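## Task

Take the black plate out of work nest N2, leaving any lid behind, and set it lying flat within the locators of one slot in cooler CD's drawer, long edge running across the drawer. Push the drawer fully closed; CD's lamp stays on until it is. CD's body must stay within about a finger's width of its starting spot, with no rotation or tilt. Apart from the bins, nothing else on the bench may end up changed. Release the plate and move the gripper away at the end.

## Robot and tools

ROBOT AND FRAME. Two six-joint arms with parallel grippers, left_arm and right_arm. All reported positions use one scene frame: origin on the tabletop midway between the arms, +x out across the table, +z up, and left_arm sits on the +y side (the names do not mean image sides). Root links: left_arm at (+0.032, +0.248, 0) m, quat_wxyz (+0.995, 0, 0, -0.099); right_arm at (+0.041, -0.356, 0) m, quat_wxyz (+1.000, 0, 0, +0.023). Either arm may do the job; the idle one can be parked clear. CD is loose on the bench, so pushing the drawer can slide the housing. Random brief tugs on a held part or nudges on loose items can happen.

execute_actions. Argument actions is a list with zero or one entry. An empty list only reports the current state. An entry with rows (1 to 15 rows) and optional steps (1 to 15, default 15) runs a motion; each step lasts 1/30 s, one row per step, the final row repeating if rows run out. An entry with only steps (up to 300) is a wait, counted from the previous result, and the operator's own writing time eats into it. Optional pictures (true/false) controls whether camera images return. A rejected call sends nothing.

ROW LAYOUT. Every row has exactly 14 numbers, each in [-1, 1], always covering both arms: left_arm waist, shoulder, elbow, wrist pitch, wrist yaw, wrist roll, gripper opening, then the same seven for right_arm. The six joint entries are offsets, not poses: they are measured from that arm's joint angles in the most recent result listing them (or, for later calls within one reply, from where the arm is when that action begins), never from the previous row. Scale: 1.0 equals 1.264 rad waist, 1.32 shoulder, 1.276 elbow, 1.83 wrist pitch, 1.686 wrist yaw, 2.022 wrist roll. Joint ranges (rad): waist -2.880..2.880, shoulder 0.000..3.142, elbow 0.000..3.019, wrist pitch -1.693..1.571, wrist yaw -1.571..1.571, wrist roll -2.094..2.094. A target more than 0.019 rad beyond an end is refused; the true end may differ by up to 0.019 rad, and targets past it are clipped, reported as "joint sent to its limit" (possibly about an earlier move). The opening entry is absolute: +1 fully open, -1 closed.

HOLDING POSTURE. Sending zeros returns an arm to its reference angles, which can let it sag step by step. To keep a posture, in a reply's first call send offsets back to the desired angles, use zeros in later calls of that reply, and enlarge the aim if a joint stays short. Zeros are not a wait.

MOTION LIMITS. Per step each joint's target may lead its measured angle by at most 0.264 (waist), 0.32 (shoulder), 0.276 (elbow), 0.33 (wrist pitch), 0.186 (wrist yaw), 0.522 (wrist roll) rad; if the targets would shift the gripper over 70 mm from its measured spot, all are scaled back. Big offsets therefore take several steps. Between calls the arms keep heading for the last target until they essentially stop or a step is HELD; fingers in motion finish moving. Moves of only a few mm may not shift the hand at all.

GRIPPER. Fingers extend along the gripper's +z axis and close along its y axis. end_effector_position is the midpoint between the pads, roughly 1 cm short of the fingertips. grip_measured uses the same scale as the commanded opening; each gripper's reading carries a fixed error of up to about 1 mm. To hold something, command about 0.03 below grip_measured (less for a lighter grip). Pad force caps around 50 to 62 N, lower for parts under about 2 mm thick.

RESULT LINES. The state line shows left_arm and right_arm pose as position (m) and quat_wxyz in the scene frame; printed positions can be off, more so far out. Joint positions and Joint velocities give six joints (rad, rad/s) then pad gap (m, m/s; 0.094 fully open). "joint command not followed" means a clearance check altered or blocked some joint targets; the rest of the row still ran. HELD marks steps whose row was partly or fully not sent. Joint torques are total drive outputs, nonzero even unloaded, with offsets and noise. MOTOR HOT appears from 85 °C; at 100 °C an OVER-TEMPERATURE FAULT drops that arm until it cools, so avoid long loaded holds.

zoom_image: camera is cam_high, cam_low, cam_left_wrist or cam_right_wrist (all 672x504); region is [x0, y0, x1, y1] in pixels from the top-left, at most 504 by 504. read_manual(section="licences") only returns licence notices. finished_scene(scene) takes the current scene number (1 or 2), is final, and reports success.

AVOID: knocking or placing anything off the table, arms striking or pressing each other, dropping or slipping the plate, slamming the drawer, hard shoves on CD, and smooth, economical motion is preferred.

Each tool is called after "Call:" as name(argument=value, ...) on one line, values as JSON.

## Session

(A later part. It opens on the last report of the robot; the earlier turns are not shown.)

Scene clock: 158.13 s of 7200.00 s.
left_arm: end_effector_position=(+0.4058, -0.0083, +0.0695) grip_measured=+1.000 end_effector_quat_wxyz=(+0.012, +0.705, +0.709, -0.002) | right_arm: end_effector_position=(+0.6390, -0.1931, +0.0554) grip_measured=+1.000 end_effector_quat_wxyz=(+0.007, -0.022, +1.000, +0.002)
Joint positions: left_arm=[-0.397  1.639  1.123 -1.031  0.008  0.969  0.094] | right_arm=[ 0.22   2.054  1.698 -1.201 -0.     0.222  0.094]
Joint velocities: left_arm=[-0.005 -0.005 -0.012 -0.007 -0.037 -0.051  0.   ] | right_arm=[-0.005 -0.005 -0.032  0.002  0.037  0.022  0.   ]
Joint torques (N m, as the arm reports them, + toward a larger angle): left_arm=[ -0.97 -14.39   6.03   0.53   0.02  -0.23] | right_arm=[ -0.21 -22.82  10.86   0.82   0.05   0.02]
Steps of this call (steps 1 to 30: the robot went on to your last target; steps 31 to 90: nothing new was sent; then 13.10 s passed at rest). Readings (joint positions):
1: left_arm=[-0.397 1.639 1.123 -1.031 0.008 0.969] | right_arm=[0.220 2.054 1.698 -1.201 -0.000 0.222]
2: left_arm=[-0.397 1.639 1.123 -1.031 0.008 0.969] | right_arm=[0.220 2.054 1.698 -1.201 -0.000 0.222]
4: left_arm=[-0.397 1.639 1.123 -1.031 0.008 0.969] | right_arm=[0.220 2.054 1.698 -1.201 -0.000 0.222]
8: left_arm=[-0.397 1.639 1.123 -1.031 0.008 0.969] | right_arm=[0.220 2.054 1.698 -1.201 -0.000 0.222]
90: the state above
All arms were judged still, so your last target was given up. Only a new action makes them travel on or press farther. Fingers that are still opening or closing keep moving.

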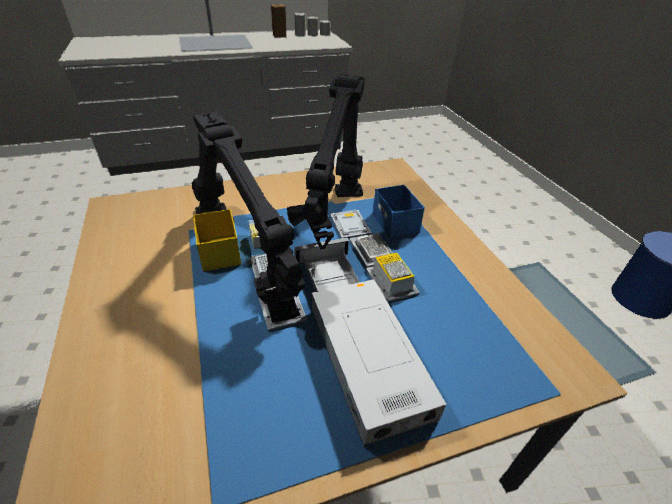

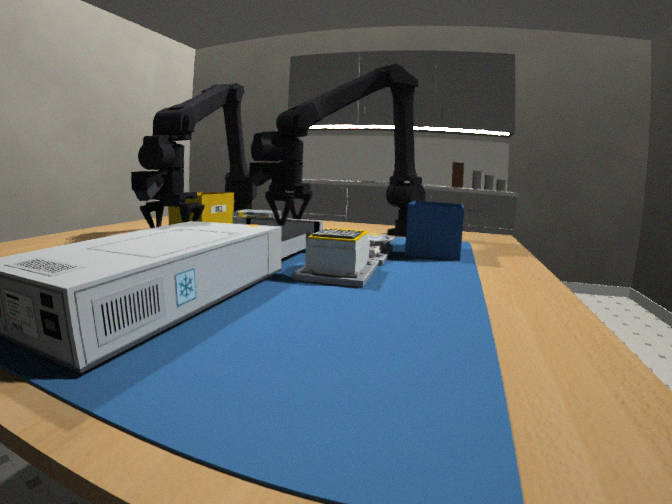

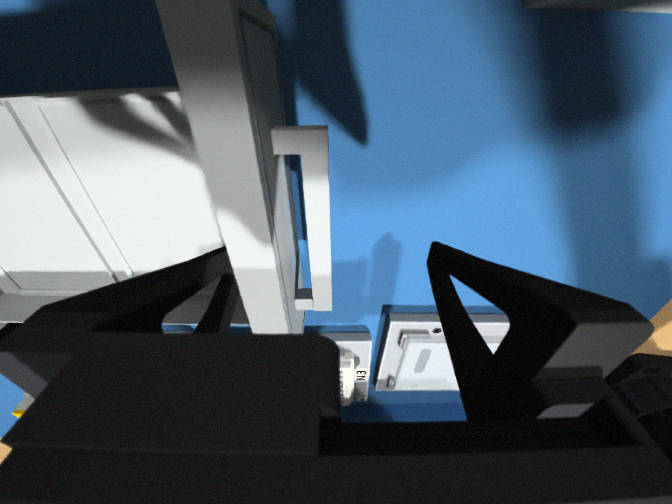

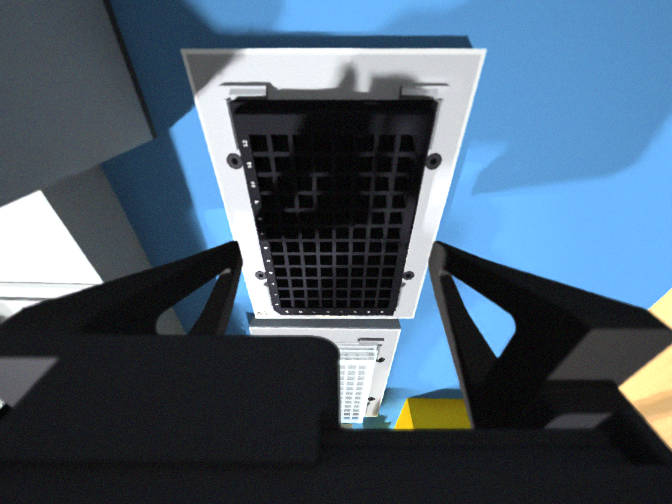

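Call:
execute_actions(actions=[{"rows": [[-0.004,0,0.01,-0.006,0,-0.006,1, 0,0.010,-0.008,0.006,0,0,1],[-0.005,0,0.01,-0.008,0,-0.007,1, 0,0.012,-0.011,0.008,0,0,1],[-0.006,0,0.01,-0.010,0,-0.008,1, 0,0.013,-0.014,0.011,0,0,1],[-0.007,0,0.01,-0.012,0,-0.009,1, 0,0.014,-0.017,0.013,0,0,0.98],[-0.008,0,0.01,-0.014,0,-0.010,1, 0,0.015,-0.020,0.016,0,0,0.96],[-0.009,0,0.01,-0.016,0,-0.010,1, 0,0.016,-0.023,0.018,0,0,0.95],[-0.010,0,0.01,-0.018,0,-0.011,1, 0,0.017,-0.026,0.021,0,0,0.94],[-0.012,0,0.01,-0.020,0,-0.012,1, 0,0.018,-0.029,0.023,0,0,0.93],[-0.013,0,0.01,-0.022,0,-0.013,1, 0,0.019,-0.032,0.026,0,0,0.92],[-0.014,0,0.01,-0.024,0,-0.014,1, 0,0.020,-0.034,0.028,0,0,0.92],[-0.015,0,0.01,-0.026,0,-0.014,1, 0,0.021,-0.036,0.031,0,0,0.92],[-0.0166,0,0.01,-0.028,0,-0.015,1, 0,0.022,-0.0384,0.033,0,0,0.92]], "steps": 15}], pictures=false)

Call:
execute_actions(actions=[{"steps": 12}])

Scene clock: 205.83 s of 7200.00 s.
left_arm: end_effector_position=(+0.3971, -0.0074, +0.0694) grip_measured=+1.000 end_effector_quat_wxyz=(-0.003, +0.705, +0.710, -0.005) | right_arm: end_effector_position=(+0.6320, -0.1950, +0.0384) grip_measured=+0.923 end_effector_quat_wxyz=(+0.006, -0.022, +1.000, +0.002)
Joint positions: left_arm=[-0.406  1.639  1.123 -1.062  0.008  0.959  0.094] | right_arm=[ 0.22   2.054  1.65  -1.156 -0.     0.222  0.09 ]
Joint velocities: left_arm=[-0.015 -0.015 -0.002 -0.042  0.022 -0.037  0.   ] | right_arm=[-0.015  0.005 -0.017  0.032  0.022  0.066 -0.001]
Joint torques (N m, as the arm reports them, + toward a larger angle): left_arm=[ -1.46 -13.35   7.4   -0.6   -0.04  -0.28] | right_arm=[ -0.74 -19.72   9.46   0.78   0.05   0.01]
Steps of this call (steps 1 to 90: nothing new was sent; then 44.20 s passed at rest; steps 91 to 105: all 15 steps of this action). Readings (joint positions):
91: left_arm=[-0.397 1.639 1.123 -1.031 0.008 0.969] | right_arm=[0.220 2.054 1.697 -1.200 -0.000 0.222]
92: left_arm=[-0.397 1.639 1.123 -1.032 0.008 0.969] | right_arm=[0.220 2.054 1.695 -1.200 -0.000 0.222]
94: left_arm=[-0.397 1.639 1.123 -1.032 0.008 0.969] | right_arm=[0.220 2.054 1.688 -1.195 -0.000 0.222]
98: left_arm=[-0.398 1.639 1.123 -1.040 0.008 0.968] | right_arm=[0.220 2.054 1.669 -1.180 -0.000 0.222]
105: the state above

Scene clock: 206.23 s of 7200.00 s.
left_arm: end_effector_position=(+0.3964, -0.0074, +0.0694) grip_measured=+1.000 end_effector_quat_wxyz=(-0.004, +0.704, +0.710, -0.005) | right_arm: end_effector_position=(+0.6323, -0.1949, +0.0381) grip_measured=+0.923 end_effector_quat_wxyz=(+0.006, -0.022, +1.000, +0.002)
Joint positions: left_arm=[-0.407  1.639  1.123 -1.065  0.008  0.957  0.094] | right_arm=[ 0.22   2.054  1.65  -1.153 -0.     0.222  0.09 ]
Joint velocities: left_arm=[-0.015  0.015 -0.007  0.002 -0.051 -0.007  0.   ] | right_arm=[-0.015  0.005 -0.007 -0.002  0.051 -0.007  0.   ]
Joint torques (N m, as the arm reports them, + toward a larger angle): left_arm=[ -1.63 -13.39   7.44  -0.68  -0.06  -0.27] | right_arm=[ -0.75 -19.86   9.19   0.76   0.05   0.02]
Steps of this call (steps 1 to 12: the robot went on to your last target). Readings (joint positions):
1: left_arm=[-0.407 1.639 1.123 -1.064 0.008 0.958] | right_arm=[0.220 2.054 1.650 -1.155 -0.000 0.222]
2: left_arm=[-0.407 1.639 1.123 -1.064 0.008 0.958] | right_arm=[0.220 2.054 1.650 -1.155 -0.000 0.222]
4: left_arm=[-0.407 1.639 1.123 -1.065 0.008 0.957] | right_arm=[0.220 2.054 1.650 -1.154 -0.000 0.222]
8: left_arm=[-0.407 1.639 1.123 -1.065 0.008 0.957] | right_arm=[0.220 2.054 1.650 -1.153 -0.000 0.222]
12: the state above

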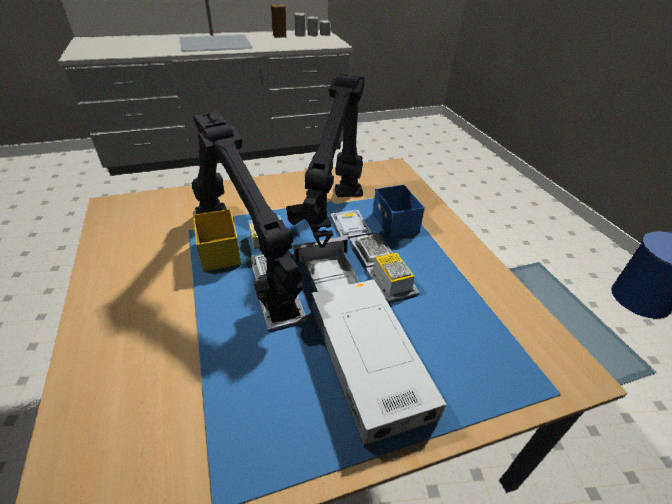

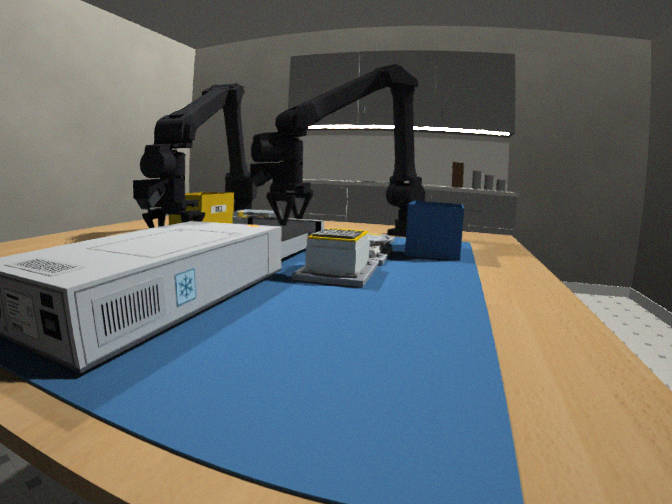

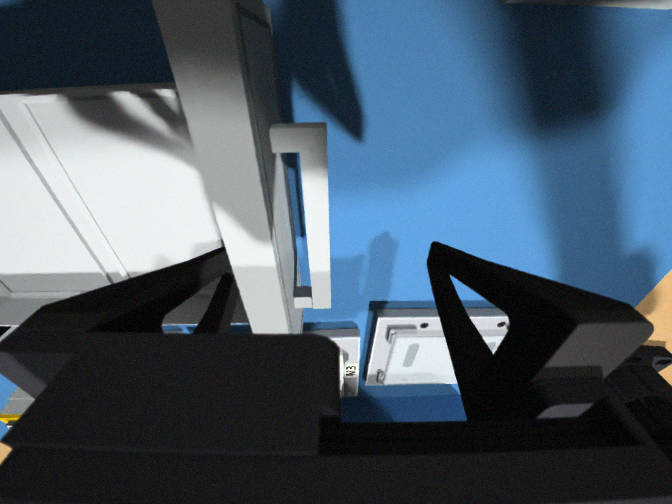

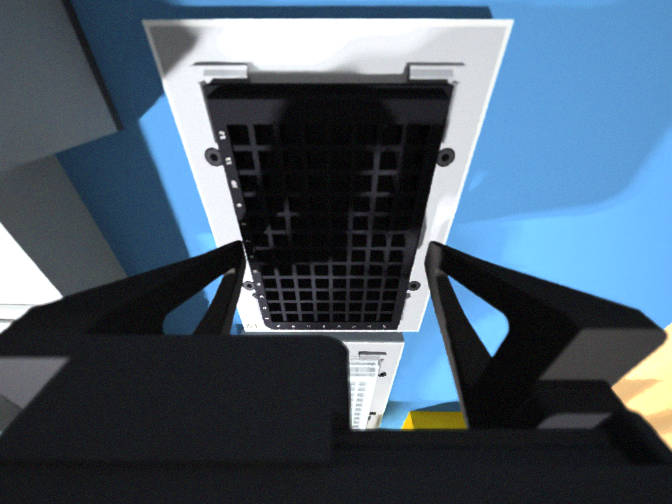

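Call:
execute_actions(actions=[{"rows": [[-0.007,0,0.01,-0.008,0,-0.006,1, 0,0.020,0.008,0.003,-0.002,0,0.92],[-0.008,0,0.01,-0.009,0,-0.007,1, 0,0.022,0.008,0.005,-0.003,0,0.92],[-0.009,0,0.01,-0.010,0,-0.007,1, 0,0.023,0.008,0.006,-0.004,0,0.92],[-0.010,0,0.01,-0.011,0,-0.008,1, 0,0.024,0.008,0.007,-0.0045,0,0.92],[-0.0105,0,0.01,-0.012,0,-0.008,1, 0,0.025,0.008,0.008,-0.005,0,0.92],[-0.011,0,0.01,-0.013,0,-0.009,1, 0,0.026,0.008,0.009,-0.0055,0,0.92],[-0.0115,0,0.01,-0.014,0,-0.009,1, 0,0.027,0.008,0.010,-0.006,0,0.92],[-0.012,0,0.01,-0.015,0,-0.010,1, 0,0.028,0.008,0.011,-0.0065,0,0.92],[-0.0125,0,0.01,-0.016,0,-0.010,1, 0,0.029,0.008,0.012,-0.0065,0,0.92],[-0.013,0,0.01,-0.017,0,-0.011,1, 0,0.030,0.008,0.013,-0.0065,0,0.92],[-0.0135,0,0.01,-0.018,0,-0.011,1, 0,0.031,0.008,0.013,-0.0065,0,0.92]], "steps": 15}], pictures=false)

Call:
execute_actions(actions=[{"steps": 10}])

Scene clock: 220.13 s of 7200.00 s.
left_arm: end_effector_position=(+0.3922, -0.0073, +0.0695) grip_measured=+1.000 end_effector_quat_wxyz=(-0.011, +0.705, +0.710, -0.006) | right_arm: end_effector_position=(+0.6335, -0.1936, +0.0316) grip_measured=+0.923 end_effector_quat_wxyz=(+0.005, -0.022, +1.000, +0.004)
Joint positions: left_arm=[-0.412  1.639  1.123 -1.079  0.008  0.953  0.094] | right_arm=[ 0.22   2.065  1.65  -1.143 -0.006  0.222  0.09 ]
Joint velocities: left_arm=[-0.015 -0.015 -0.017 -0.007 -0.037  0.007  0.   ] | right_arm=[ 0.005  0.034  0.007  0.002 -0.066 -0.022  0.   ]
Joint torques (N m, as the arm reports them, + toward a larger angle): left_arm=[ -1.28 -14.07   7.39  -0.65  -0.05  -0.25] | right_arm=[ -0.76 -20.22  10.35   0.82  -0.17   0.01]
Steps of this call (steps 1 to 15: the robot went on to your last target; steps 16 to 90: nothing new was sent; then 10.40 s passed at rest; steps 91 to 105: all 15 steps of this action). Readings (joint positions):
91: left_arm=[-0.407 1.639 1.123 -1.065 0.008 0.957] | right_arm=[0.220 2.054 1.650 -1.153 -0.000 0.222]
92: left_arm=[-0.407 1.639 1.123 -1.065 0.008 0.957] | right_arm=[0.220 2.054 1.650 -1.153 -0.000 0.222]
94: left_arm=[-0.407 1.639 1.123 -1.065 0.008 0.957] | right_arm=[0.220 2.054 1.650 -1.153 -0.002 0.222]
98: left_arm=[-0.408 1.639 1.123 -1.068 0.008 0.956] | right_arm=[0.220 2.056 1.650 -1.150 -0.005 0.222]
105: the state above

Scene clock: 220.47 s of 7200.00 s.
left_arm: end_effector_position=(+0.3921, -0.0073, +0.0695) grip_measured=+1.000 end_effector_quat_wxyz=(-0.011, +0.704, +0.710, -0.006) | right_arm: end_effector_position=(+0.6333, -0.1937, +0.0304) grip_measured=+0.923 end_effector_quat_wxyz=(+0.004, -0.022, +1.000, +0.004)
Joint positions: left_arm=[-0.412  1.639  1.123 -1.079  0.008  0.952  0.094] | right_arm=[ 0.22   2.067  1.65  -1.143 -0.006  0.222  0.09 ]
Joint velocities: left_arm=[ 0.005 -0.015 -0.012 -0.012  0.007 -0.022  0.   ] | right_arm=[ 0.005  0.005 -0.032  0.007  0.051  0.051 -0.001]
Joint torques (N m, as the arm reports them, + toward a larger angle): left_arm=[ -1.61 -13.33   7.47  -0.76  -0.05  -0.27] | right_arm=[ -0.68 -20.22  10.37   0.78  -0.17   0.01]
Steps of this call (steps 1 to 10: the robot went on to your last target). Readings (joint positions):
1: left_arm=[-0.412 1.639 1.123 -1.079 0.008 0.952] | right_arm=[0.220 2.066 1.650 -1.143 -0.006 0.222]
2: left_arm=[-0.412 1.639 1.123 -1.079 0.008 0.952] | right_arm=[0.220 2.067 1.650 -1.143 -0.006 0.222]
4: left_arm=[-0.412 1.639 1.123 -1.079 0.008 0.952] | right_arm=[0.220 2.067 1.650 -1.143 -0.006 0.222]
8: left_arm=[-0.412 1.639 1.123 -1.079 0.008 0.952] | right_arm=[0.220 2.067 1.650 -1.143 -0.006 0.222]
10: the state above

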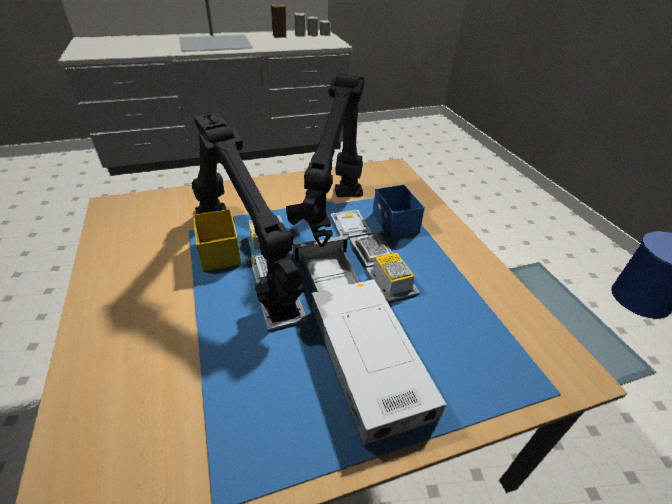

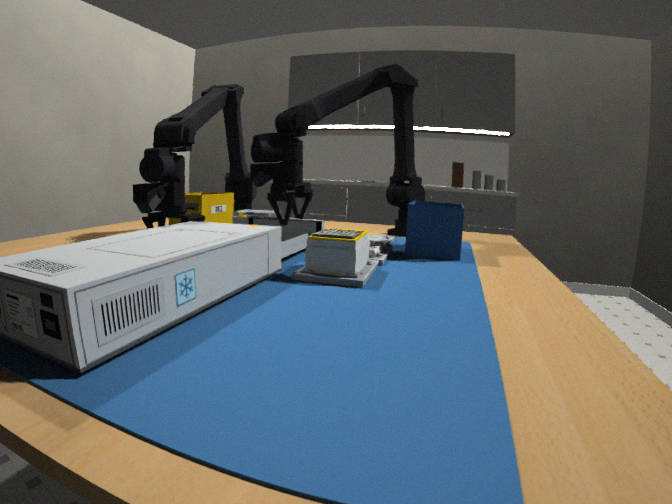

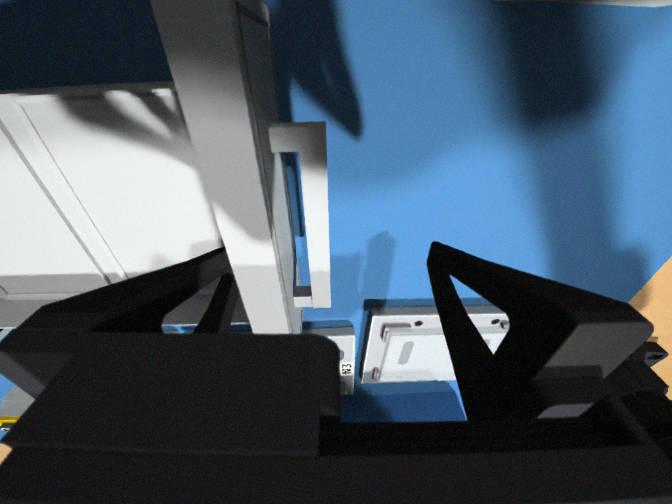

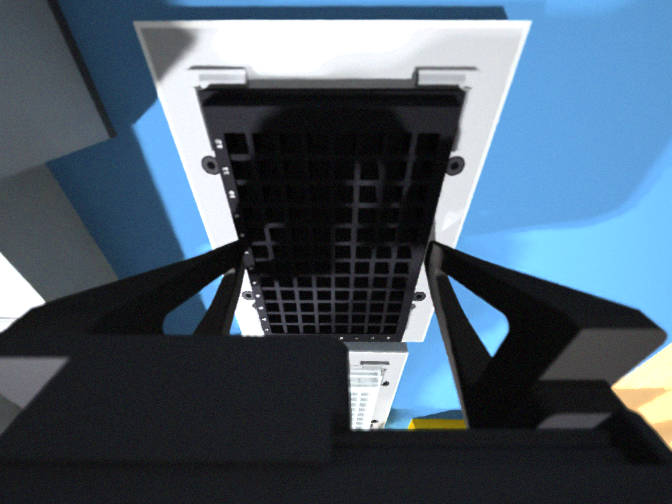

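Call:
zoom_image(camera="cam_high", region=[240, 200, 420, 335])

Call:
zoom_image(camera="cam_right_wrist", region=[170, 50, 500, 350])

Region (240, 200, 420, 335) of cam_high's 672x504 image, scaled by 2.800, with more detail than that image has; it fills the top 378 rows of this view, and the rest is white.

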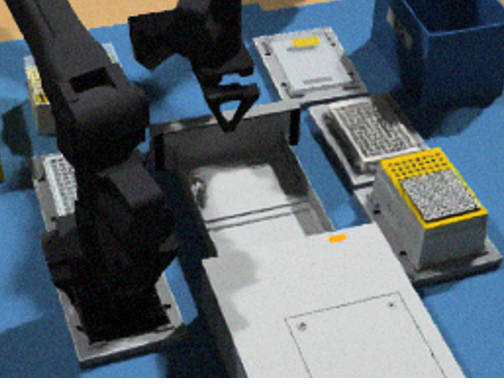

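Region (170, 50, 500, 350) of cam_right_wrist's 672x504 image, scaled by 1.527, with more detail than that image has; it fills the top 458 rows of this view, and the rest is white.

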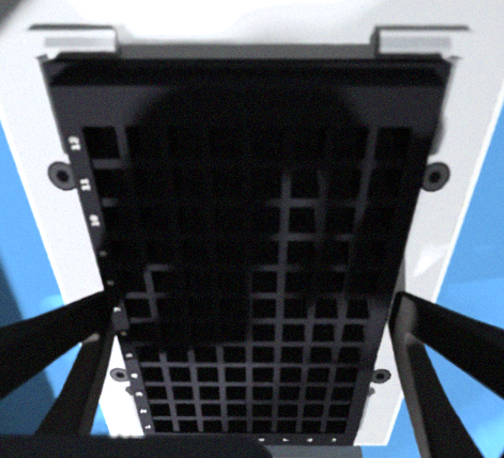

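Call:
execute_actions(actions=[{"rows": [[-0.007,0,0.01,-0.008,0,-0.006,1, 0,0.010,0.008,0.003,-0.002,0,0.90],[-0.008,0,0.01,-0.009,0,-0.007,1, 0,0.010,0.008,0.005,-0.003,0,0.89],[-0.009,0,0.01,-0.010,0,-0.007,1, 0,0.010,0.008,0.006,-0.004,0,0.88],[-0.010,0,0.01,-0.011,0,-0.008,1, 0,0.010,0.008,0.007,-0.0045,0,0.87],[-0.0105,0,0.01,-0.012,0,-0.008,1, 0,0.010,0.008,0.008,-0.005,0,0.86],[-0.011,0,0.01,-0.013,0,-0.009,1, 0,0.010,0.008,0.009,-0.0055,0,0.85],[-0.0115,0,0.01,-0.014,0,-0.009,1, 0,0.010,0.008,0.009,-0.0055,0,0.84],[-0.012,0,0.01,-0.015,0,-0.010,1, 0,0.010,0.008,0.009,-0.0055,0,0.83],[-0.0125,0,0.01,-0.016,0,-0.010,1, 0,0.010,0.008,0.009,-0.0055,0,0.82],[-0.013,0,0.01,-0.017,0,-0.011,1, 0,0.010,0.008,0.009,-0.0055,0,0.81],[-0.0135,0,0.01,-0.018,0,-0.011,1, 0,0.010,0.008,0.009,-0.0055,0,0.80],[-0.014,0,0.01,-0.019,0,-0.011,1, 0,0.010,0.008,0.009,-0.0055,0,0.79],[-0.014,0,0.01,-0.019,0,-0.011,1, 0,0.010,0.008,0.009,-0.0055,0,0.78]], "steps": 15}], pictures=false)

Call:
execute_actions(actions=[{"steps": 10}])

Scene clock: 236.80 s of 7200.00 s.
left_arm: end_effector_position=(+0.3918, -0.0073, +0.0695) grip_measured=+1.000 end_effector_quat_wxyz=(-0.012, +0.704, +0.710, -0.006) | right_arm: end_effector_position=(+0.6336, -0.1927, +0.0304) grip_measured=+0.794 end_effector_quat_wxyz=(+0.005, -0.022, +1.000, +0.007)
Joint positions: left_arm=[-0.413  1.639  1.123 -1.08   0.007  0.95   0.094] | right_arm=[ 0.22   2.067  1.65  -1.141 -0.011  0.222  0.084]
Joint velocities: left_arm=[-0.005  0.005 -0.012  0.002 -0.007 -0.007  0.   ] | right_arm=[-0.005 -0.015  0.017 -0.002  0.007  0.022  0.001]
Joint torques (N m, as the arm reports them, + toward a larger angle): left_arm=[ -2.12 -13.33   7.41  -1.37  -0.03  -0.28] | right_arm=[ -0.79 -21.63  10.37   0.81  -0.18   0.01]
Steps of this call (steps 1 to 15: the robot went on to your last target; steps 16 to 90: nothing new was sent; then 12.83 s passed at rest; steps 91 to 105: all 15 steps of this action). Readings (joint positions):
91: left_arm=[-0.412 1.639 1.123 -1.079 0.008 0.952] | right_arm=[0.220 2.067 1.650 -1.143 -0.006 0.222]
92: left_arm=[-0.412 1.639 1.123 -1.079 0.008 0.952] | right_arm=[0.220 2.067 1.650 -1.143 -0.006 0.222]
94: left_arm=[-0.412 1.639 1.123 -1.079 0.008 0.952] | right_arm=[0.220 2.067 1.650 -1.143 -0.008 0.222]
98: left_arm=[-0.413 1.639 1.123 -1.080 0.008 0.952] | right_arm=[0.220 2.067 1.650 -1.142 -0.010 0.222]
105: the state above

Scene clock: 237.13 s of 7200.00 s.
left_arm: end_effector_position=(+0.3918, -0.0073, +0.0695) grip_measured=+1.000 end_effector_quat_wxyz=(-0.012, +0.704, +0.710, -0.006) | right_arm: end_effector_position=(+0.6336, -0.1927, +0.0304) grip_measured=+0.794 end_effector_quat_wxyz=(+0.005, -0.022, +1.000, +0.007)
Joint positions: left_arm=[-0.413  1.639  1.123 -1.08   0.007  0.95   0.094] | right_arm=[ 0.22   2.067  1.65  -1.141 -0.011  0.222  0.084]
Joint velocities: left_arm=[ 0.005 -0.005 -0.002  0.002  0.022 -0.051  0.   ] | right_arm=[ 0.015 -0.015 -0.022 -0.007 -0.095  0.037  0.001]
Joint torques (N m, as the arm reports them, + toward a larger angle): left_arm=[ -2.12 -13.52   7.39  -1.31  -0.06  -0.28] | right_arm=[ -0.83 -21.45  10.37   0.84  -0.17   0.01]
Steps of this call (steps 1 to 10: the robot went on to your last target). Readings (joint positions):
1: left_arm=[-0.413 1.639 1.123 -1.080 0.007 0.950] | right_arm=[0.220 2.067 1.650 -1.141 -0.011 0.222]
2: left_arm=[-0.413 1.639 1.123 -1.080 0.007 0.950] | right_arm=[0.220 2.067 1.650 -1.141 -0.011 0.222]
4: left_arm=[-0.413 1.639 1.123 -1.080 0.007 0.950] | right_arm=[0.220 2.067 1.650 -1.141 -0.011 0.222]
8: left_arm=[-0.413 1.639 1.123 -1.080 0.007 0.950] | right_arm=[0.220 2.067 1.650 -1.141 -0.011 0.222]
10: the state above

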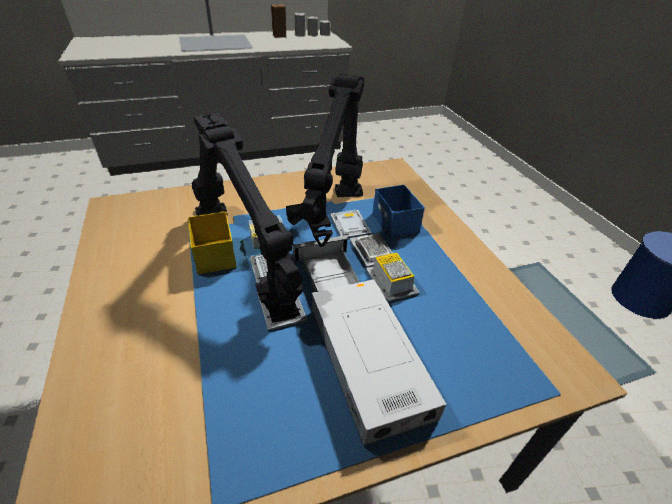

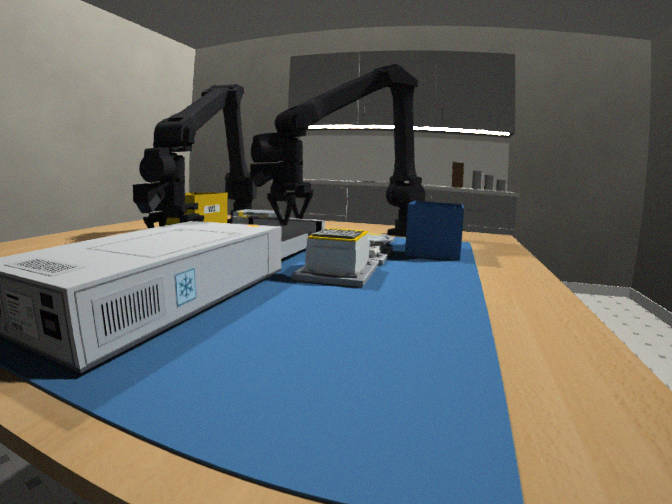

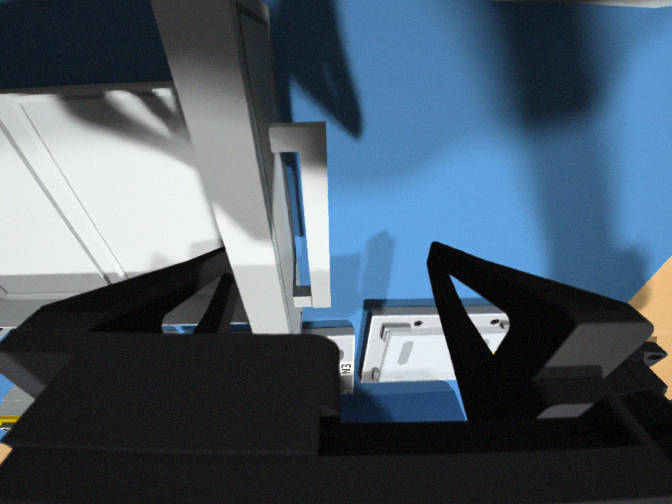

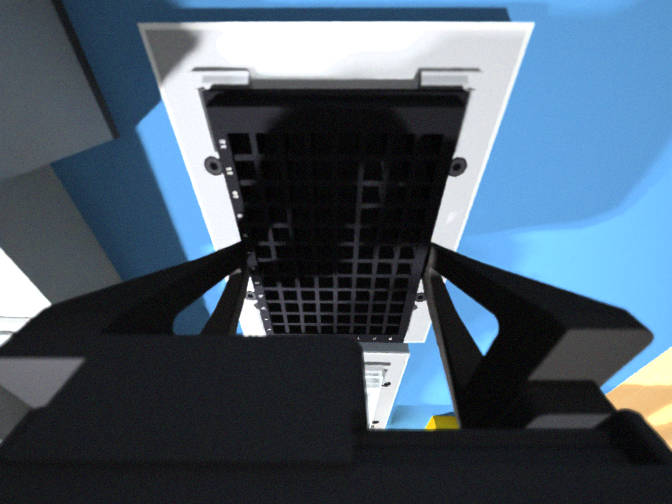

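Call:
zoom_image(camera="cam_right_wrist", region=[380, 60, 500, 300])

Call:
zoom_image(camera="cam_right_wrist", region=[180, 60, 300, 300])

Call:
zoom_image(camera="cam_high", region=[245, 270, 325, 335])

Region (380, 60, 500, 300) of cam_right_wrist's 672x504 image, scaled by 2.100, with more detail than that image has.

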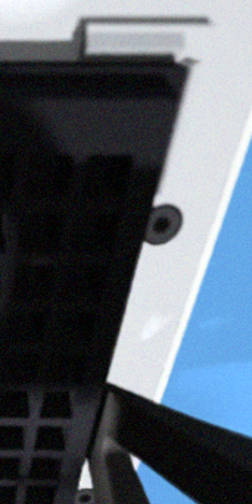

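Region (180, 60, 300, 300) of cam_right_wrist's 672x504 image, scaled by 2.100, with more detail than that image has.

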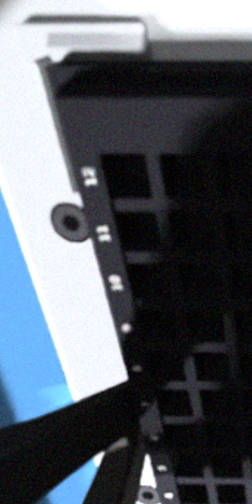

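Region (245, 270, 325, 335) of cam_high's 672x504 image, scaled by 6.300, with more detail than that image has; it fills the top 410 rows of this view, and the rest is white.

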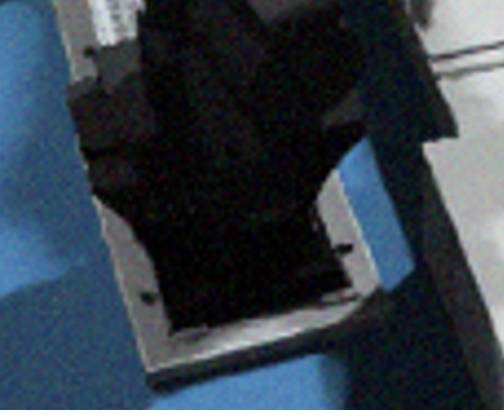

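Call:
execute_actions(actions=[{"rows": [[0.003,-0.004,0.012,0.006,0,0,1, 0,0,0.008,0,0,0,0.83],[0.004,-0.008,0.012,0.008,0,0,1, 0,0,0.008,0,0,0,0.86],[0.005,-0.013,0.012,0.009,0,0,1, 0,-0.003,0.008,-0.003,0,0,0.86],[0.005,-0.020,0.012,0.009,0,0,1, 0,-0.006,0.008,-0.005,0,0,0.86],[0.005,-0.028,0.012,0.009,0,0,1, 0,-0.008,0.008,-0.006,0,0,0.86],[0.005,-0.037,0.012,0.009,0,0,1, 0,-0.010,0.008,-0.007,0,0,0.86],[0.005,-0.047,0.012,0.009,0,0,1, 0,-0.012,0.008,-0.008,0,0,0.86],[0.005,-0.057,0.012,0.009,0,0,1, 0,-0.013,0.008,-0.009,0,0,0.86],[0.005,-0.066,0.012,0.009,0,0,1, 0,-0.014,0.008,-0.010,0,0,0.86],[0.005,-0.074,0.012,0.009,0,0,1, 0,-0.015,0.008,-0.011,0,0,0.86],[0.005,-0.081,0.012,0.009,0,0,1, 0,-0.016,0.008,-0.011,0,0,0.86],[0.005,-0.086,0.012,0.009,0,0,1, 0,-0.016,0.008,-0.011,0,0,0.86],[0.005,-0.089,0.012,0.009,0,0,1, 0,-0.016,0.008,-0.011,0,0,0.86]], "steps": 15}], pictures=false)

Call:
execute_actions(actions=[{"steps": 8}], pictures=false)

Scene clock: 273.73 s of 7200.00 s.
left_arm: end_effector_position=(+0.3962, -0.0104, +0.1192) grip_measured=+1.000 end_effector_quat_wxyz=(+0.048, +0.703, +0.709, +0.004) | right_arm: end_effector_position=(+0.6323, -0.1931, +0.0340) grip_measured=+0.857 end_effector_quat_wxyz=(+0.004, -0.022, +1.000, +0.006)
Joint positions: left_arm=[-0.413  1.521  1.123 -1.076  0.007  0.95   0.094] | right_arm=[ 0.22   2.061  1.65  -1.149 -0.011  0.222  0.087]
Joint velocities: left_arm=[-0.005 -0.269 -0.012 -0.022 -0.037  0.007  0.   ] | right_arm=[ 0.005 -0.034 -0.007  0.007 -0.007  0.007  0.   ]
Joint torques (N m, as the arm reports them, + toward a larger angle): left_arm=[ -0.09 -11.45   8.15   0.71  -0.06  -0.08] | right_arm=[ -0.66 -24.12  10.39  -0.36   0.05   0.01]
Steps of this call (steps 1 to 15: the robot went on to your last target; steps 16 to 90: nothing new was sent; then 33.10 s passed at rest; steps 91 to 105: all 15 steps of this action). Readings (joint positions):
91: left_arm=[-0.413 1.639 1.123 -1.079 0.007 0.950] | right_arm=[0.220 2.067 1.650 -1.141 -0.011 0.222]
92: left_arm=[-0.413 1.639 1.123 -1.077 0.007 0.950] | right_arm=[0.220 2.067 1.650 -1.141 -0.011 0.222]
94: left_arm=[-0.413 1.637 1.123 -1.076 0.007 0.950] | right_arm=[0.220 2.067 1.650 -1.141 -0.011 0.222]
98: left_arm=[-0.413 1.614 1.123 -1.076 0.007 0.950] | right_arm=[0.220 2.067 1.650 -1.142 -0.011 0.222]
105: the state above

Scene clock: 274.00 s of 7200.00 s.
left_arm: end_effector_position=(+0.3963, -0.0105, +0.1237) grip_measured=+1.000 end_effector_quat_wxyz=(+0.053, +0.703, +0.709, +0.005) | right_arm: end_effector_position=(+0.6326, -0.1930, +0.0356) grip_measured=+0.857 end_effector_quat_wxyz=(+0.005, -0.022, +1.000, +0.007)
Joint positions: left_arm=[-0.413  1.511  1.123 -1.076  0.007  0.95   0.094] | right_arm=[ 0.22   2.059  1.65  -1.149 -0.011  0.222  0.087]
Joint velocities: left_arm=[-0.005  0.005 -0.017  0.002 -0.037  0.007  0.   ] | right_arm=[ 0.005 -0.005 -0.017 -0.002 -0.007 -0.022 -0.002]
Joint torques (N m, as the arm reports them, + toward a larger angle): left_arm=[ -0.12 -11.06   8.2    0.77  -0.05  -0.07] | right_arm=[ -0.71 -23.99  10.37  -0.23   0.05   0.01]
Steps of this call (steps 1 to 8: the robot went on to your last target). Readings (joint positions):
1: left_arm=[-0.413 1.514 1.123 -1.076 0.007 0.950] | right_arm=[0.220 2.060 1.650 -1.149 -0.011 0.222]
2: left_arm=[-0.413 1.511 1.123 -1.076 0.007 0.950] | right_arm=[0.220 2.060 1.650 -1.149 -0.011 0.222]
4: left_arm=[-0.413 1.510 1.123 -1.076 0.007 0.950] | right_arm=[0.220 2.059 1.650 -1.149 -0.011 0.222]
8: the state above

Call:
execute_actions(actions=[{"rows": [[-0.003,0,0.012,-0.003,0,-0.008,0.95, 0,-0.006,0.008,0,0,0,0.85],[-0.005,0,0.012,-0.005,0,-0.020,0.9, 0,-0.006,0.008,0,0,0,0.84],[-0.008,0,0.012,-0.007,0,-0.038,0.85, 0,-0.006,0.008,0,0,0,0.83],[-0.011,0,0.012,-0.009,0,-0.060,0.8, 0,-0.006,0.008,0,0,0,0.82],[-0.015,0,0.012,-0.011,0,-0.086,0.75, 0,-0.006,0.008,0,0,0,0.81],[-0.019,0,0.012,-0.013,0,-0.115,0.7, 0,-0.006,0.008,0,0,0,0.80],[-0.023,0,0.012,-0.015,0,-0.147,0.65, 0,-0.006,0.008,0,0,0,0.79],[-0.027,0,0.012,-0.017,0,-0.180,0.6, 0,-0.006,0.008,0,0,0,0.78],[-0.031,0,0.012,-0.019,0,-0.213,0.55, 0,-0.006,0.008,0,0,0,0.77],[-0.034,0,0.012,-0.020,0,-0.245,0.5, 0,-0.006,0.008,0,0,0,0.765],[-0.037,0,0.012,-0.021,0,-0.274,0.5, 0,-0.006,0.008,0,0,0,0.765],[-0.039,0,0.012,-0.022,0,-0.300,0.5, 0,-0.006,0.008,0,0,0,0.765],[-0.040,0,0.012,-0.022,0,-0.322,0.5, 0,-0.006,0.008,0,0,0,0.765],[-0.040,0,0.012,-0.022,0,-0.340,0.5, 0,-0.006,0.008,0,0,0,0.765],[-0.040,0,0.012,-0.022,0,-0.350,0.5, 0,-0.006,0.008,0,0,0,0.765]], "steps": 15}], pictures=false)

Call:
execute_actions(actions=[{"steps": 6}])

Scene clock: 283.67 s of 7200.00 s.
left_arm: end_effector_position=(+0.3788, -0.0222, +0.1231) grip_measured=+0.501 end_effector_quat_wxyz=(+0.039, +0.520, +0.853, -0.008) | right_arm: end_effector_position=(+0.6326, -0.1930, +0.0356) grip_measured=+0.774 end_effector_quat_wxyz=(+0.005, -0.022, +1.000, +0.007)
Joint positions: left_arm=[-0.458  1.511  1.123 -1.104  0.007  0.438  0.071] | right_arm=[ 0.22   2.059  1.65  -1.149 -0.011  0.222  0.083]
Joint velocities: left_arm=[-0.083 -0.015 -0.022 -0.027 -0.066 -1.223  0.001] | right_arm=[-0.005 -0.015  0.002  0.007 -0.007  0.022 -0.   ]
Joint torques (N m, as the arm reports them, + toward a larger angle): left_arm=[ -0.98 -12.45   8.17  -0.17  -0.11  -0.22] | right_arm=[ -0.84 -23.51  10.43   0.26   0.06   0.01]
Steps of this call (steps 1 to 30: the robot went on to your last target; steps 31 to 90: nothing new was sent; then 6.17 s passed at rest; steps 91 to 105: all 15 steps of this action). Readings (joint positions):
91: left_arm=[-0.413 1.511 1.123 -1.076 0.007 0.950] | right_arm=[0.220 2.059 1.650 -1.149 -0.011 0.222]
92: left_arm=[-0.413 1.511 1.123 -1.076 0.007 0.946] | right_arm=[0.220 2.059 1.650 -1.149 -0.011 0.222]
94: left_arm=[-0.413 1.511 1.123 -1.077 0.007 0.920] | right_arm=[0.220 2.059 1.650 -1.149 -0.011 0.222]
98: left_arm=[-0.422 1.511 1.123 -1.089 0.007 0.787] | right_arm=[0.220 2.059 1.650 -1.149 -0.011 0.222]
105: the state above

Scene clock: 283.87 s of 7200.00 s.
left_arm: end_effector_position=(+0.3781, -0.0229, +0.1230) grip_measured=+0.501 end_effector_quat_wxyz=(+0.038, +0.463, +0.885, -0.010) | right_arm: end_effector_position=(+0.6326, -0.1930, +0.0356) grip_measured=+0.774 end_effector_quat_wxyz=(+0.005, -0.022, +1.000, +0.007)
Joint positions: left_arm=[-0.46   1.511  1.123 -1.105  0.007  0.305  0.071] | right_arm=[ 0.22   2.059  1.65  -1.149 -0.011  0.222  0.083]
Joint velocities: left_arm=[-0.005 -0.015 -0.002  0.022 -0.066 -0.344  0.   ] | right_arm=[-0.015 -0.005 -0.002 -0.012  0.066  0.022  0.   ]
Joint torques (N m, as the arm reports them, + toward a larger angle): left_arm=[ -1.13 -12.21   8.11  -0.25  -0.12  -0.21] | right_arm=[ -0.74 -23.47  10.4    0.26   0.05   0.01]
Steps of this call (steps 1 to 6: the robot went on to your last target). Readings (joint positions):
1: left_arm=[-0.460 1.511 1.123 -1.105 0.007 0.401] | right_arm=[0.220 2.059 1.650 -1.149 -0.011 0.222]
2: left_arm=[-0.460 1.511 1.123 -1.105 0.007 0.372] | right_arm=[0.220 2.059 1.650 -1.149 -0.011 0.222]
4: left_arm=[-0.460 1.511 1.123 -1.105 0.007 0.331] | right_arm=[0.220 2.059 1.650 -1.149 -0.011 0.222]
6: the state above

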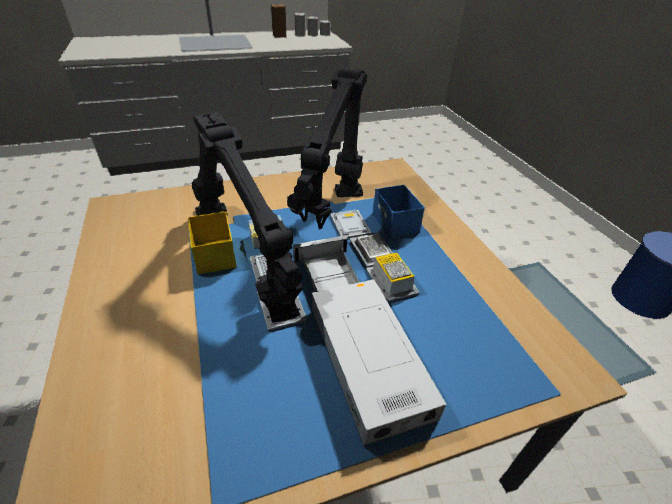

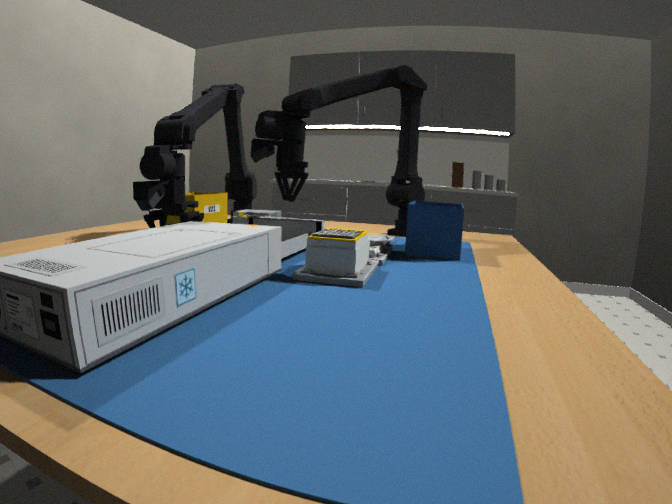

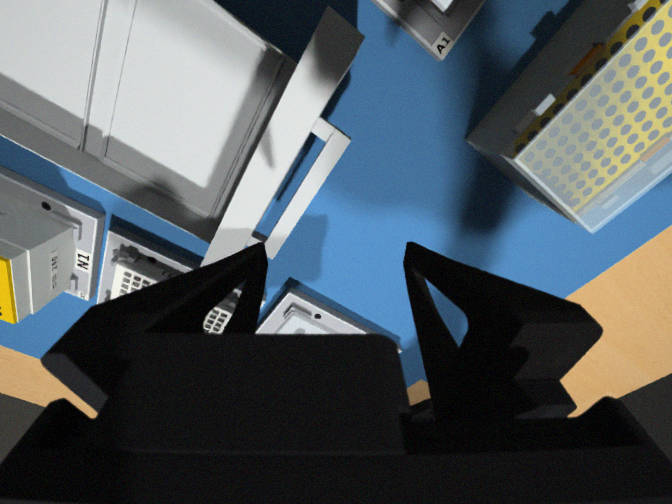

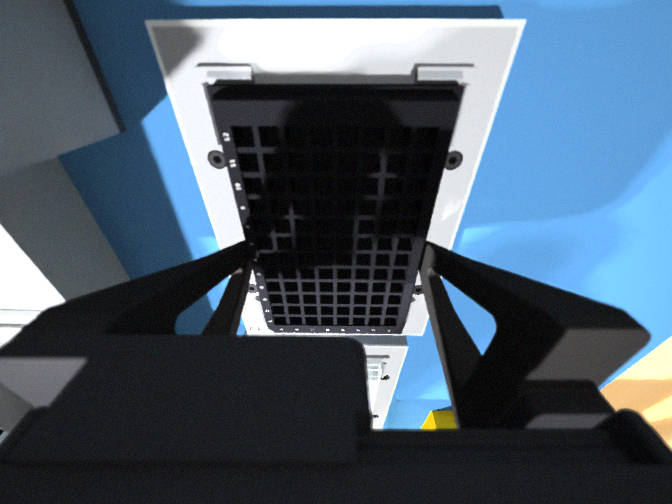

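Call:
zoom_image(camera="cam_right_wrist", region=[200, 190, 470, 340])

Call:
zoom_image(camera="cam_low", region=[120, 180, 240, 250])

Region (200, 190, 470, 340) of cam_right_wrist's 672x504 image, scaled by 1.867, with more detail than that image has.

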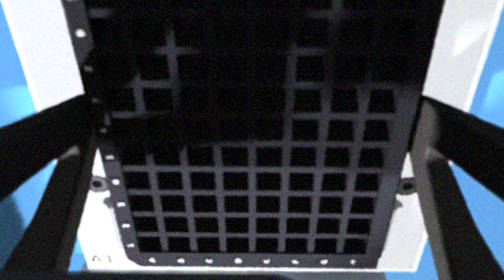

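Region (120, 180, 240, 250) of cam_low's 672x504 image, scaled by 4.200, with more detail than that image has; it fills the top 294 rows of this view, and the rest is white.

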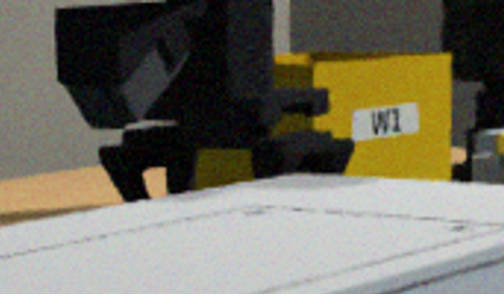

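Call:
execute_actions(actions=[{"rows": [[0,0,0.012,0,0,-0.035,0.5, 0,-0.004,0.008,0,0,0,0.762],[0,0,0.012,0,0,-0.050,0.5, 0,-0.004,0.008,0,0,0,0.759],[0,0,0.012,0,0,-0.070,0.5, 0,-0.004,0.008,0,0,0,0.756],[0,0,0.012,0,0,-0.095,0.5, 0,-0.004,0.008,0,0,0,0.753],[0,0,0.012,0,0,-0.125,0.5, 0,-0.004,0.008,0,0,0,0.750],[0,0,0.012,0,0,-0.160,0.5, 0,-0.004,0.008,0,0,0,0.747],[0,0,0.012,0,0,-0.195,0.5, 0,-0.004,0.008,0,0,0,0.744],[0,0,0.012,0,0,-0.230,0.5, 0,-0.004,0.008,0,0,0,0.741],[0,0,0.012,0,0,-0.265,0.5, 0,-0.004,0.008,0,0,0,0.738],[0,0,0.012,0,0,-0.300,0.5, 0,-0.004,0.008,0,0,0,0.735],[0,0,0.012,0,0,-0.335,0.5, 0,-0.004,0.008,0,0,0,0.735],[0,0,0.012,0,0,-0.370,0.5, 0,-0.004,0.008,0,0,0,0.735],[0,0,0.012,0,0,-0.405,0.5, 0,-0.004,0.008,0,0,0,0.735],[0,0,0.012,0,0,-0.445,0.5, 0,-0.004,0.008,0,0,0,0.735],[0,0,0.012,0,0,-0.492,0.5, 0,-0.004,0.008,0,0,0,0.735]], "steps": 15}], pictures=false)

Scene clock: 294.20 s of 7200.00 s.
left_arm: end_effector_position=(+0.3781, -0.0229, +0.1230) grip_measured=+0.501 end_effector_quat_wxyz=(+0.032, +0.145, +0.989, -0.022) | right_arm: end_effector_position=(+0.6326, -0.1930, +0.0356) grip_measured=+0.750 end_effector_quat_wxyz=(+0.005, -0.022, +1.000, +0.007)
Joint positions: left_arm=[-0.46   1.511  1.123 -1.105  0.007 -0.368  0.071] | right_arm=[ 0.22   2.059  1.65  -1.149 -0.011  0.222  0.082]
Joint velocities: left_arm=[ 0.005 -0.015  0.002  0.002  0.081 -2.132  0.   ] | right_arm=[-0.015  0.005 -0.017 -0.012 -0.007 -0.037 -0.   ]
Joint torques (N m, as the arm reports them, + toward a larger angle): left_arm=[ -1.   -11.87   8.16   0.28  -0.2   -0.19] | right_arm=[ -0.83 -23.17  10.4    0.26   0.05   0.01]
Steps of this call (steps 1 to 30: the robot went on to your last target; steps 31 to 90: nothing new was sent; then 6.83 s passed at rest; steps 91 to 105: all 15 steps of this action). Readings (joint positions):
91: left_arm=[-0.460 1.511 1.123 -1.105 0.007 0.257] | right_arm=[0.220 2.059 1.650 -1.149 -0.011 0.222]
92: left_arm=[-0.460 1.511 1.123 -1.105 0.007 0.250] | right_arm=[0.220 2.059 1.650 -1.149 -0.011 0.222]
94: left_arm=[-0.460 1.511 1.123 -1.105 0.007 0.218] | right_arm=[0.220 2.059 1.650 -1.149 -0.011 0.222]
98: left_arm=[-0.460 1.511 1.123 -1.105 0.007 0.064] | right_arm=[0.220 2.059 1.650 -1.149 -0.011 0.222]
105: the state above

Call:
execute_actions(actions=[{"rows": [[0,0,0.008,0,0,-0.160,0.5, 0,-0.004,0.008,0,0,0,0.79],[0,0,0.004,0,0,-0.160,0.5, 0,-0.006,0.008,0,0,0,0.82],[0,0,-0.002,0,0,-0.160,0.5, 0,-0.008,0.008,0,0,0,0.83],[0,0,-0.008,0,0,-0.160,0.5, 0,-0.009,0.008,0,0,0,0.83],[0,0,-0.014,0,0,-0.160,0.5, 0,-0.010,0.008,0,0,0,0.83],[0,0,-0.020,0,0,-0.160,0.5, 0,-0.011,0.008,0,0,0,0.83],[0,0,-0.026,0,0,-0.160,0.5, 0,-0.012,0.008,0,0,0,0.83],[0,0,-0.032,0,0,-0.160,0.5, 0,-0.0125,0.008,0,0,0,0.83],[0,0,-0.038,0,0,-0.160,0.5, 0,-0.0125,0.008,0,0,0,0.83],[0,0,-0.043,0,0,-0.160,0.5, 0,-0.0125,0.008,0,0,0,0.83],[0,0,-0.047,0,0,-0.160,0.5, 0,-0.0125,0.008,0,0,0,0.83],[0,0,-0.050,0,0,-0.160,0.5, 0,-0.0125,0.008,0,0,0,0.83]], "steps": 15}], pictures=false)

Call:
execute_actions(actions=[{"steps": 6}], pictures=false)

Scene clock: 310.93 s of 7200.00 s.
left_arm: end_effector_position=(+0.3608, -0.0095, +0.1033) grip_measured=+0.501 end_effector_quat_wxyz=(+0.007, -0.008, +1.000, -0.010) | right_arm: end_effector_position=(+0.6326, -0.1930, +0.0361) grip_measured=+0.827 end_effector_quat_wxyz=(+0.006, -0.022, +1.000, +0.007)
Joint positions: left_arm=[-0.46   1.511  1.068 -1.105  0.007 -0.676  0.071] | right_arm=[ 0.22   2.058  1.65  -1.149 -0.011  0.222  0.086]
Joint velocities: left_arm=[-0.005 -0.005 -0.071  0.017 -0.095 -0.051 -0.001] | right_arm=[-0.015 -0.005  0.007  0.002  0.022 -0.066  0.001]
Joint torques (N m, as the arm reports them, + toward a larger angle): left_arm=[ -0.7  -11.9    6.59   0.1   -0.24  -0.25] | right_arm=[ -0.91 -24.23  10.46   0.26   0.05   0.  ]
Steps of this call (steps 1 to 45: the robot went on to your last target; steps 46 to 90: nothing new was sent; then 13.23 s passed at rest; steps 91 to 105: all 15 steps of this action). Readings (joint positions):
91: left_arm=[-0.460 1.511 1.123 -1.105 0.007 -0.675] | right_arm=[0.220 2.059 1.650 -1.149 -0.011 0.222]
92: left_arm=[-0.460 1.511 1.123 -1.105 0.007 -0.675] | right_arm=[0.220 2.059 1.650 -1.149 -0.011 0.222]
94: left_arm=[-0.460 1.511 1.123 -1.105 0.007 -0.675] | right_arm=[0.220 2.059 1.650 -1.149 -0.011 0.222]
98: left_arm=[-0.460 1.511 1.114 -1.105 0.007 -0.675] | right_arm=[0.220 2.059 1.650 -1.149 -0.011 0.222]
105: the state above

Scene clock: 311.13 s of 7200.00 s.
left_arm: end_effector_position=(+0.3606, -0.0093, +0.1030) grip_measured=+0.501 end_effector_quat_wxyz=(+0.007, -0.008, +1.000, -0.010) | right_arm: end_effector_position=(+0.6327, -0.1930, +0.0363) grip_measured=+0.827 end_effector_quat_wxyz=(+0.006, -0.022, +1.000, +0.007)
Joint positions: left_arm=[-0.46   1.511  1.067 -1.105  0.007 -0.676  0.071] | right_arm=[ 0.22   2.057  1.65  -1.149 -0.011  0.222  0.086]
Joint velocities: left_arm=[-0.005  0.005  0.007 -0.017  0.022 -0.022  0.   ] | right_arm=[-0.005 -0.005 -0.012 -0.002 -0.007 -0.051 -0.   ]
Joint torques (N m, as the arm reports them, + toward a larger angle): left_arm=[ -0.7  -11.96   6.44   0.13  -0.22  -0.26] | right_arm=[ -0.69 -24.11  10.39   0.28   0.05   0.  ]
Steps of this call (steps 1 to 6: the robot went on to your last target). Readings (joint positions):
1: left_arm=[-0.460 1.511 1.067 -1.105 0.007 -0.676] | right_arm=[0.220 2.057 1.650 -1.149 -0.011 0.222]
2: left_arm=[-0.460 1.511 1.067 -1.105 0.007 -0.676] | right_arm=[0.220 2.057 1.650 -1.149 -0.011 0.222]
4: left_arm=[-0.460 1.511 1.067 -1.105 0.007 -0.676] | right_arm=[0.220 2.057 1.650 -1.149 -0.011 0.222]
6: the state above


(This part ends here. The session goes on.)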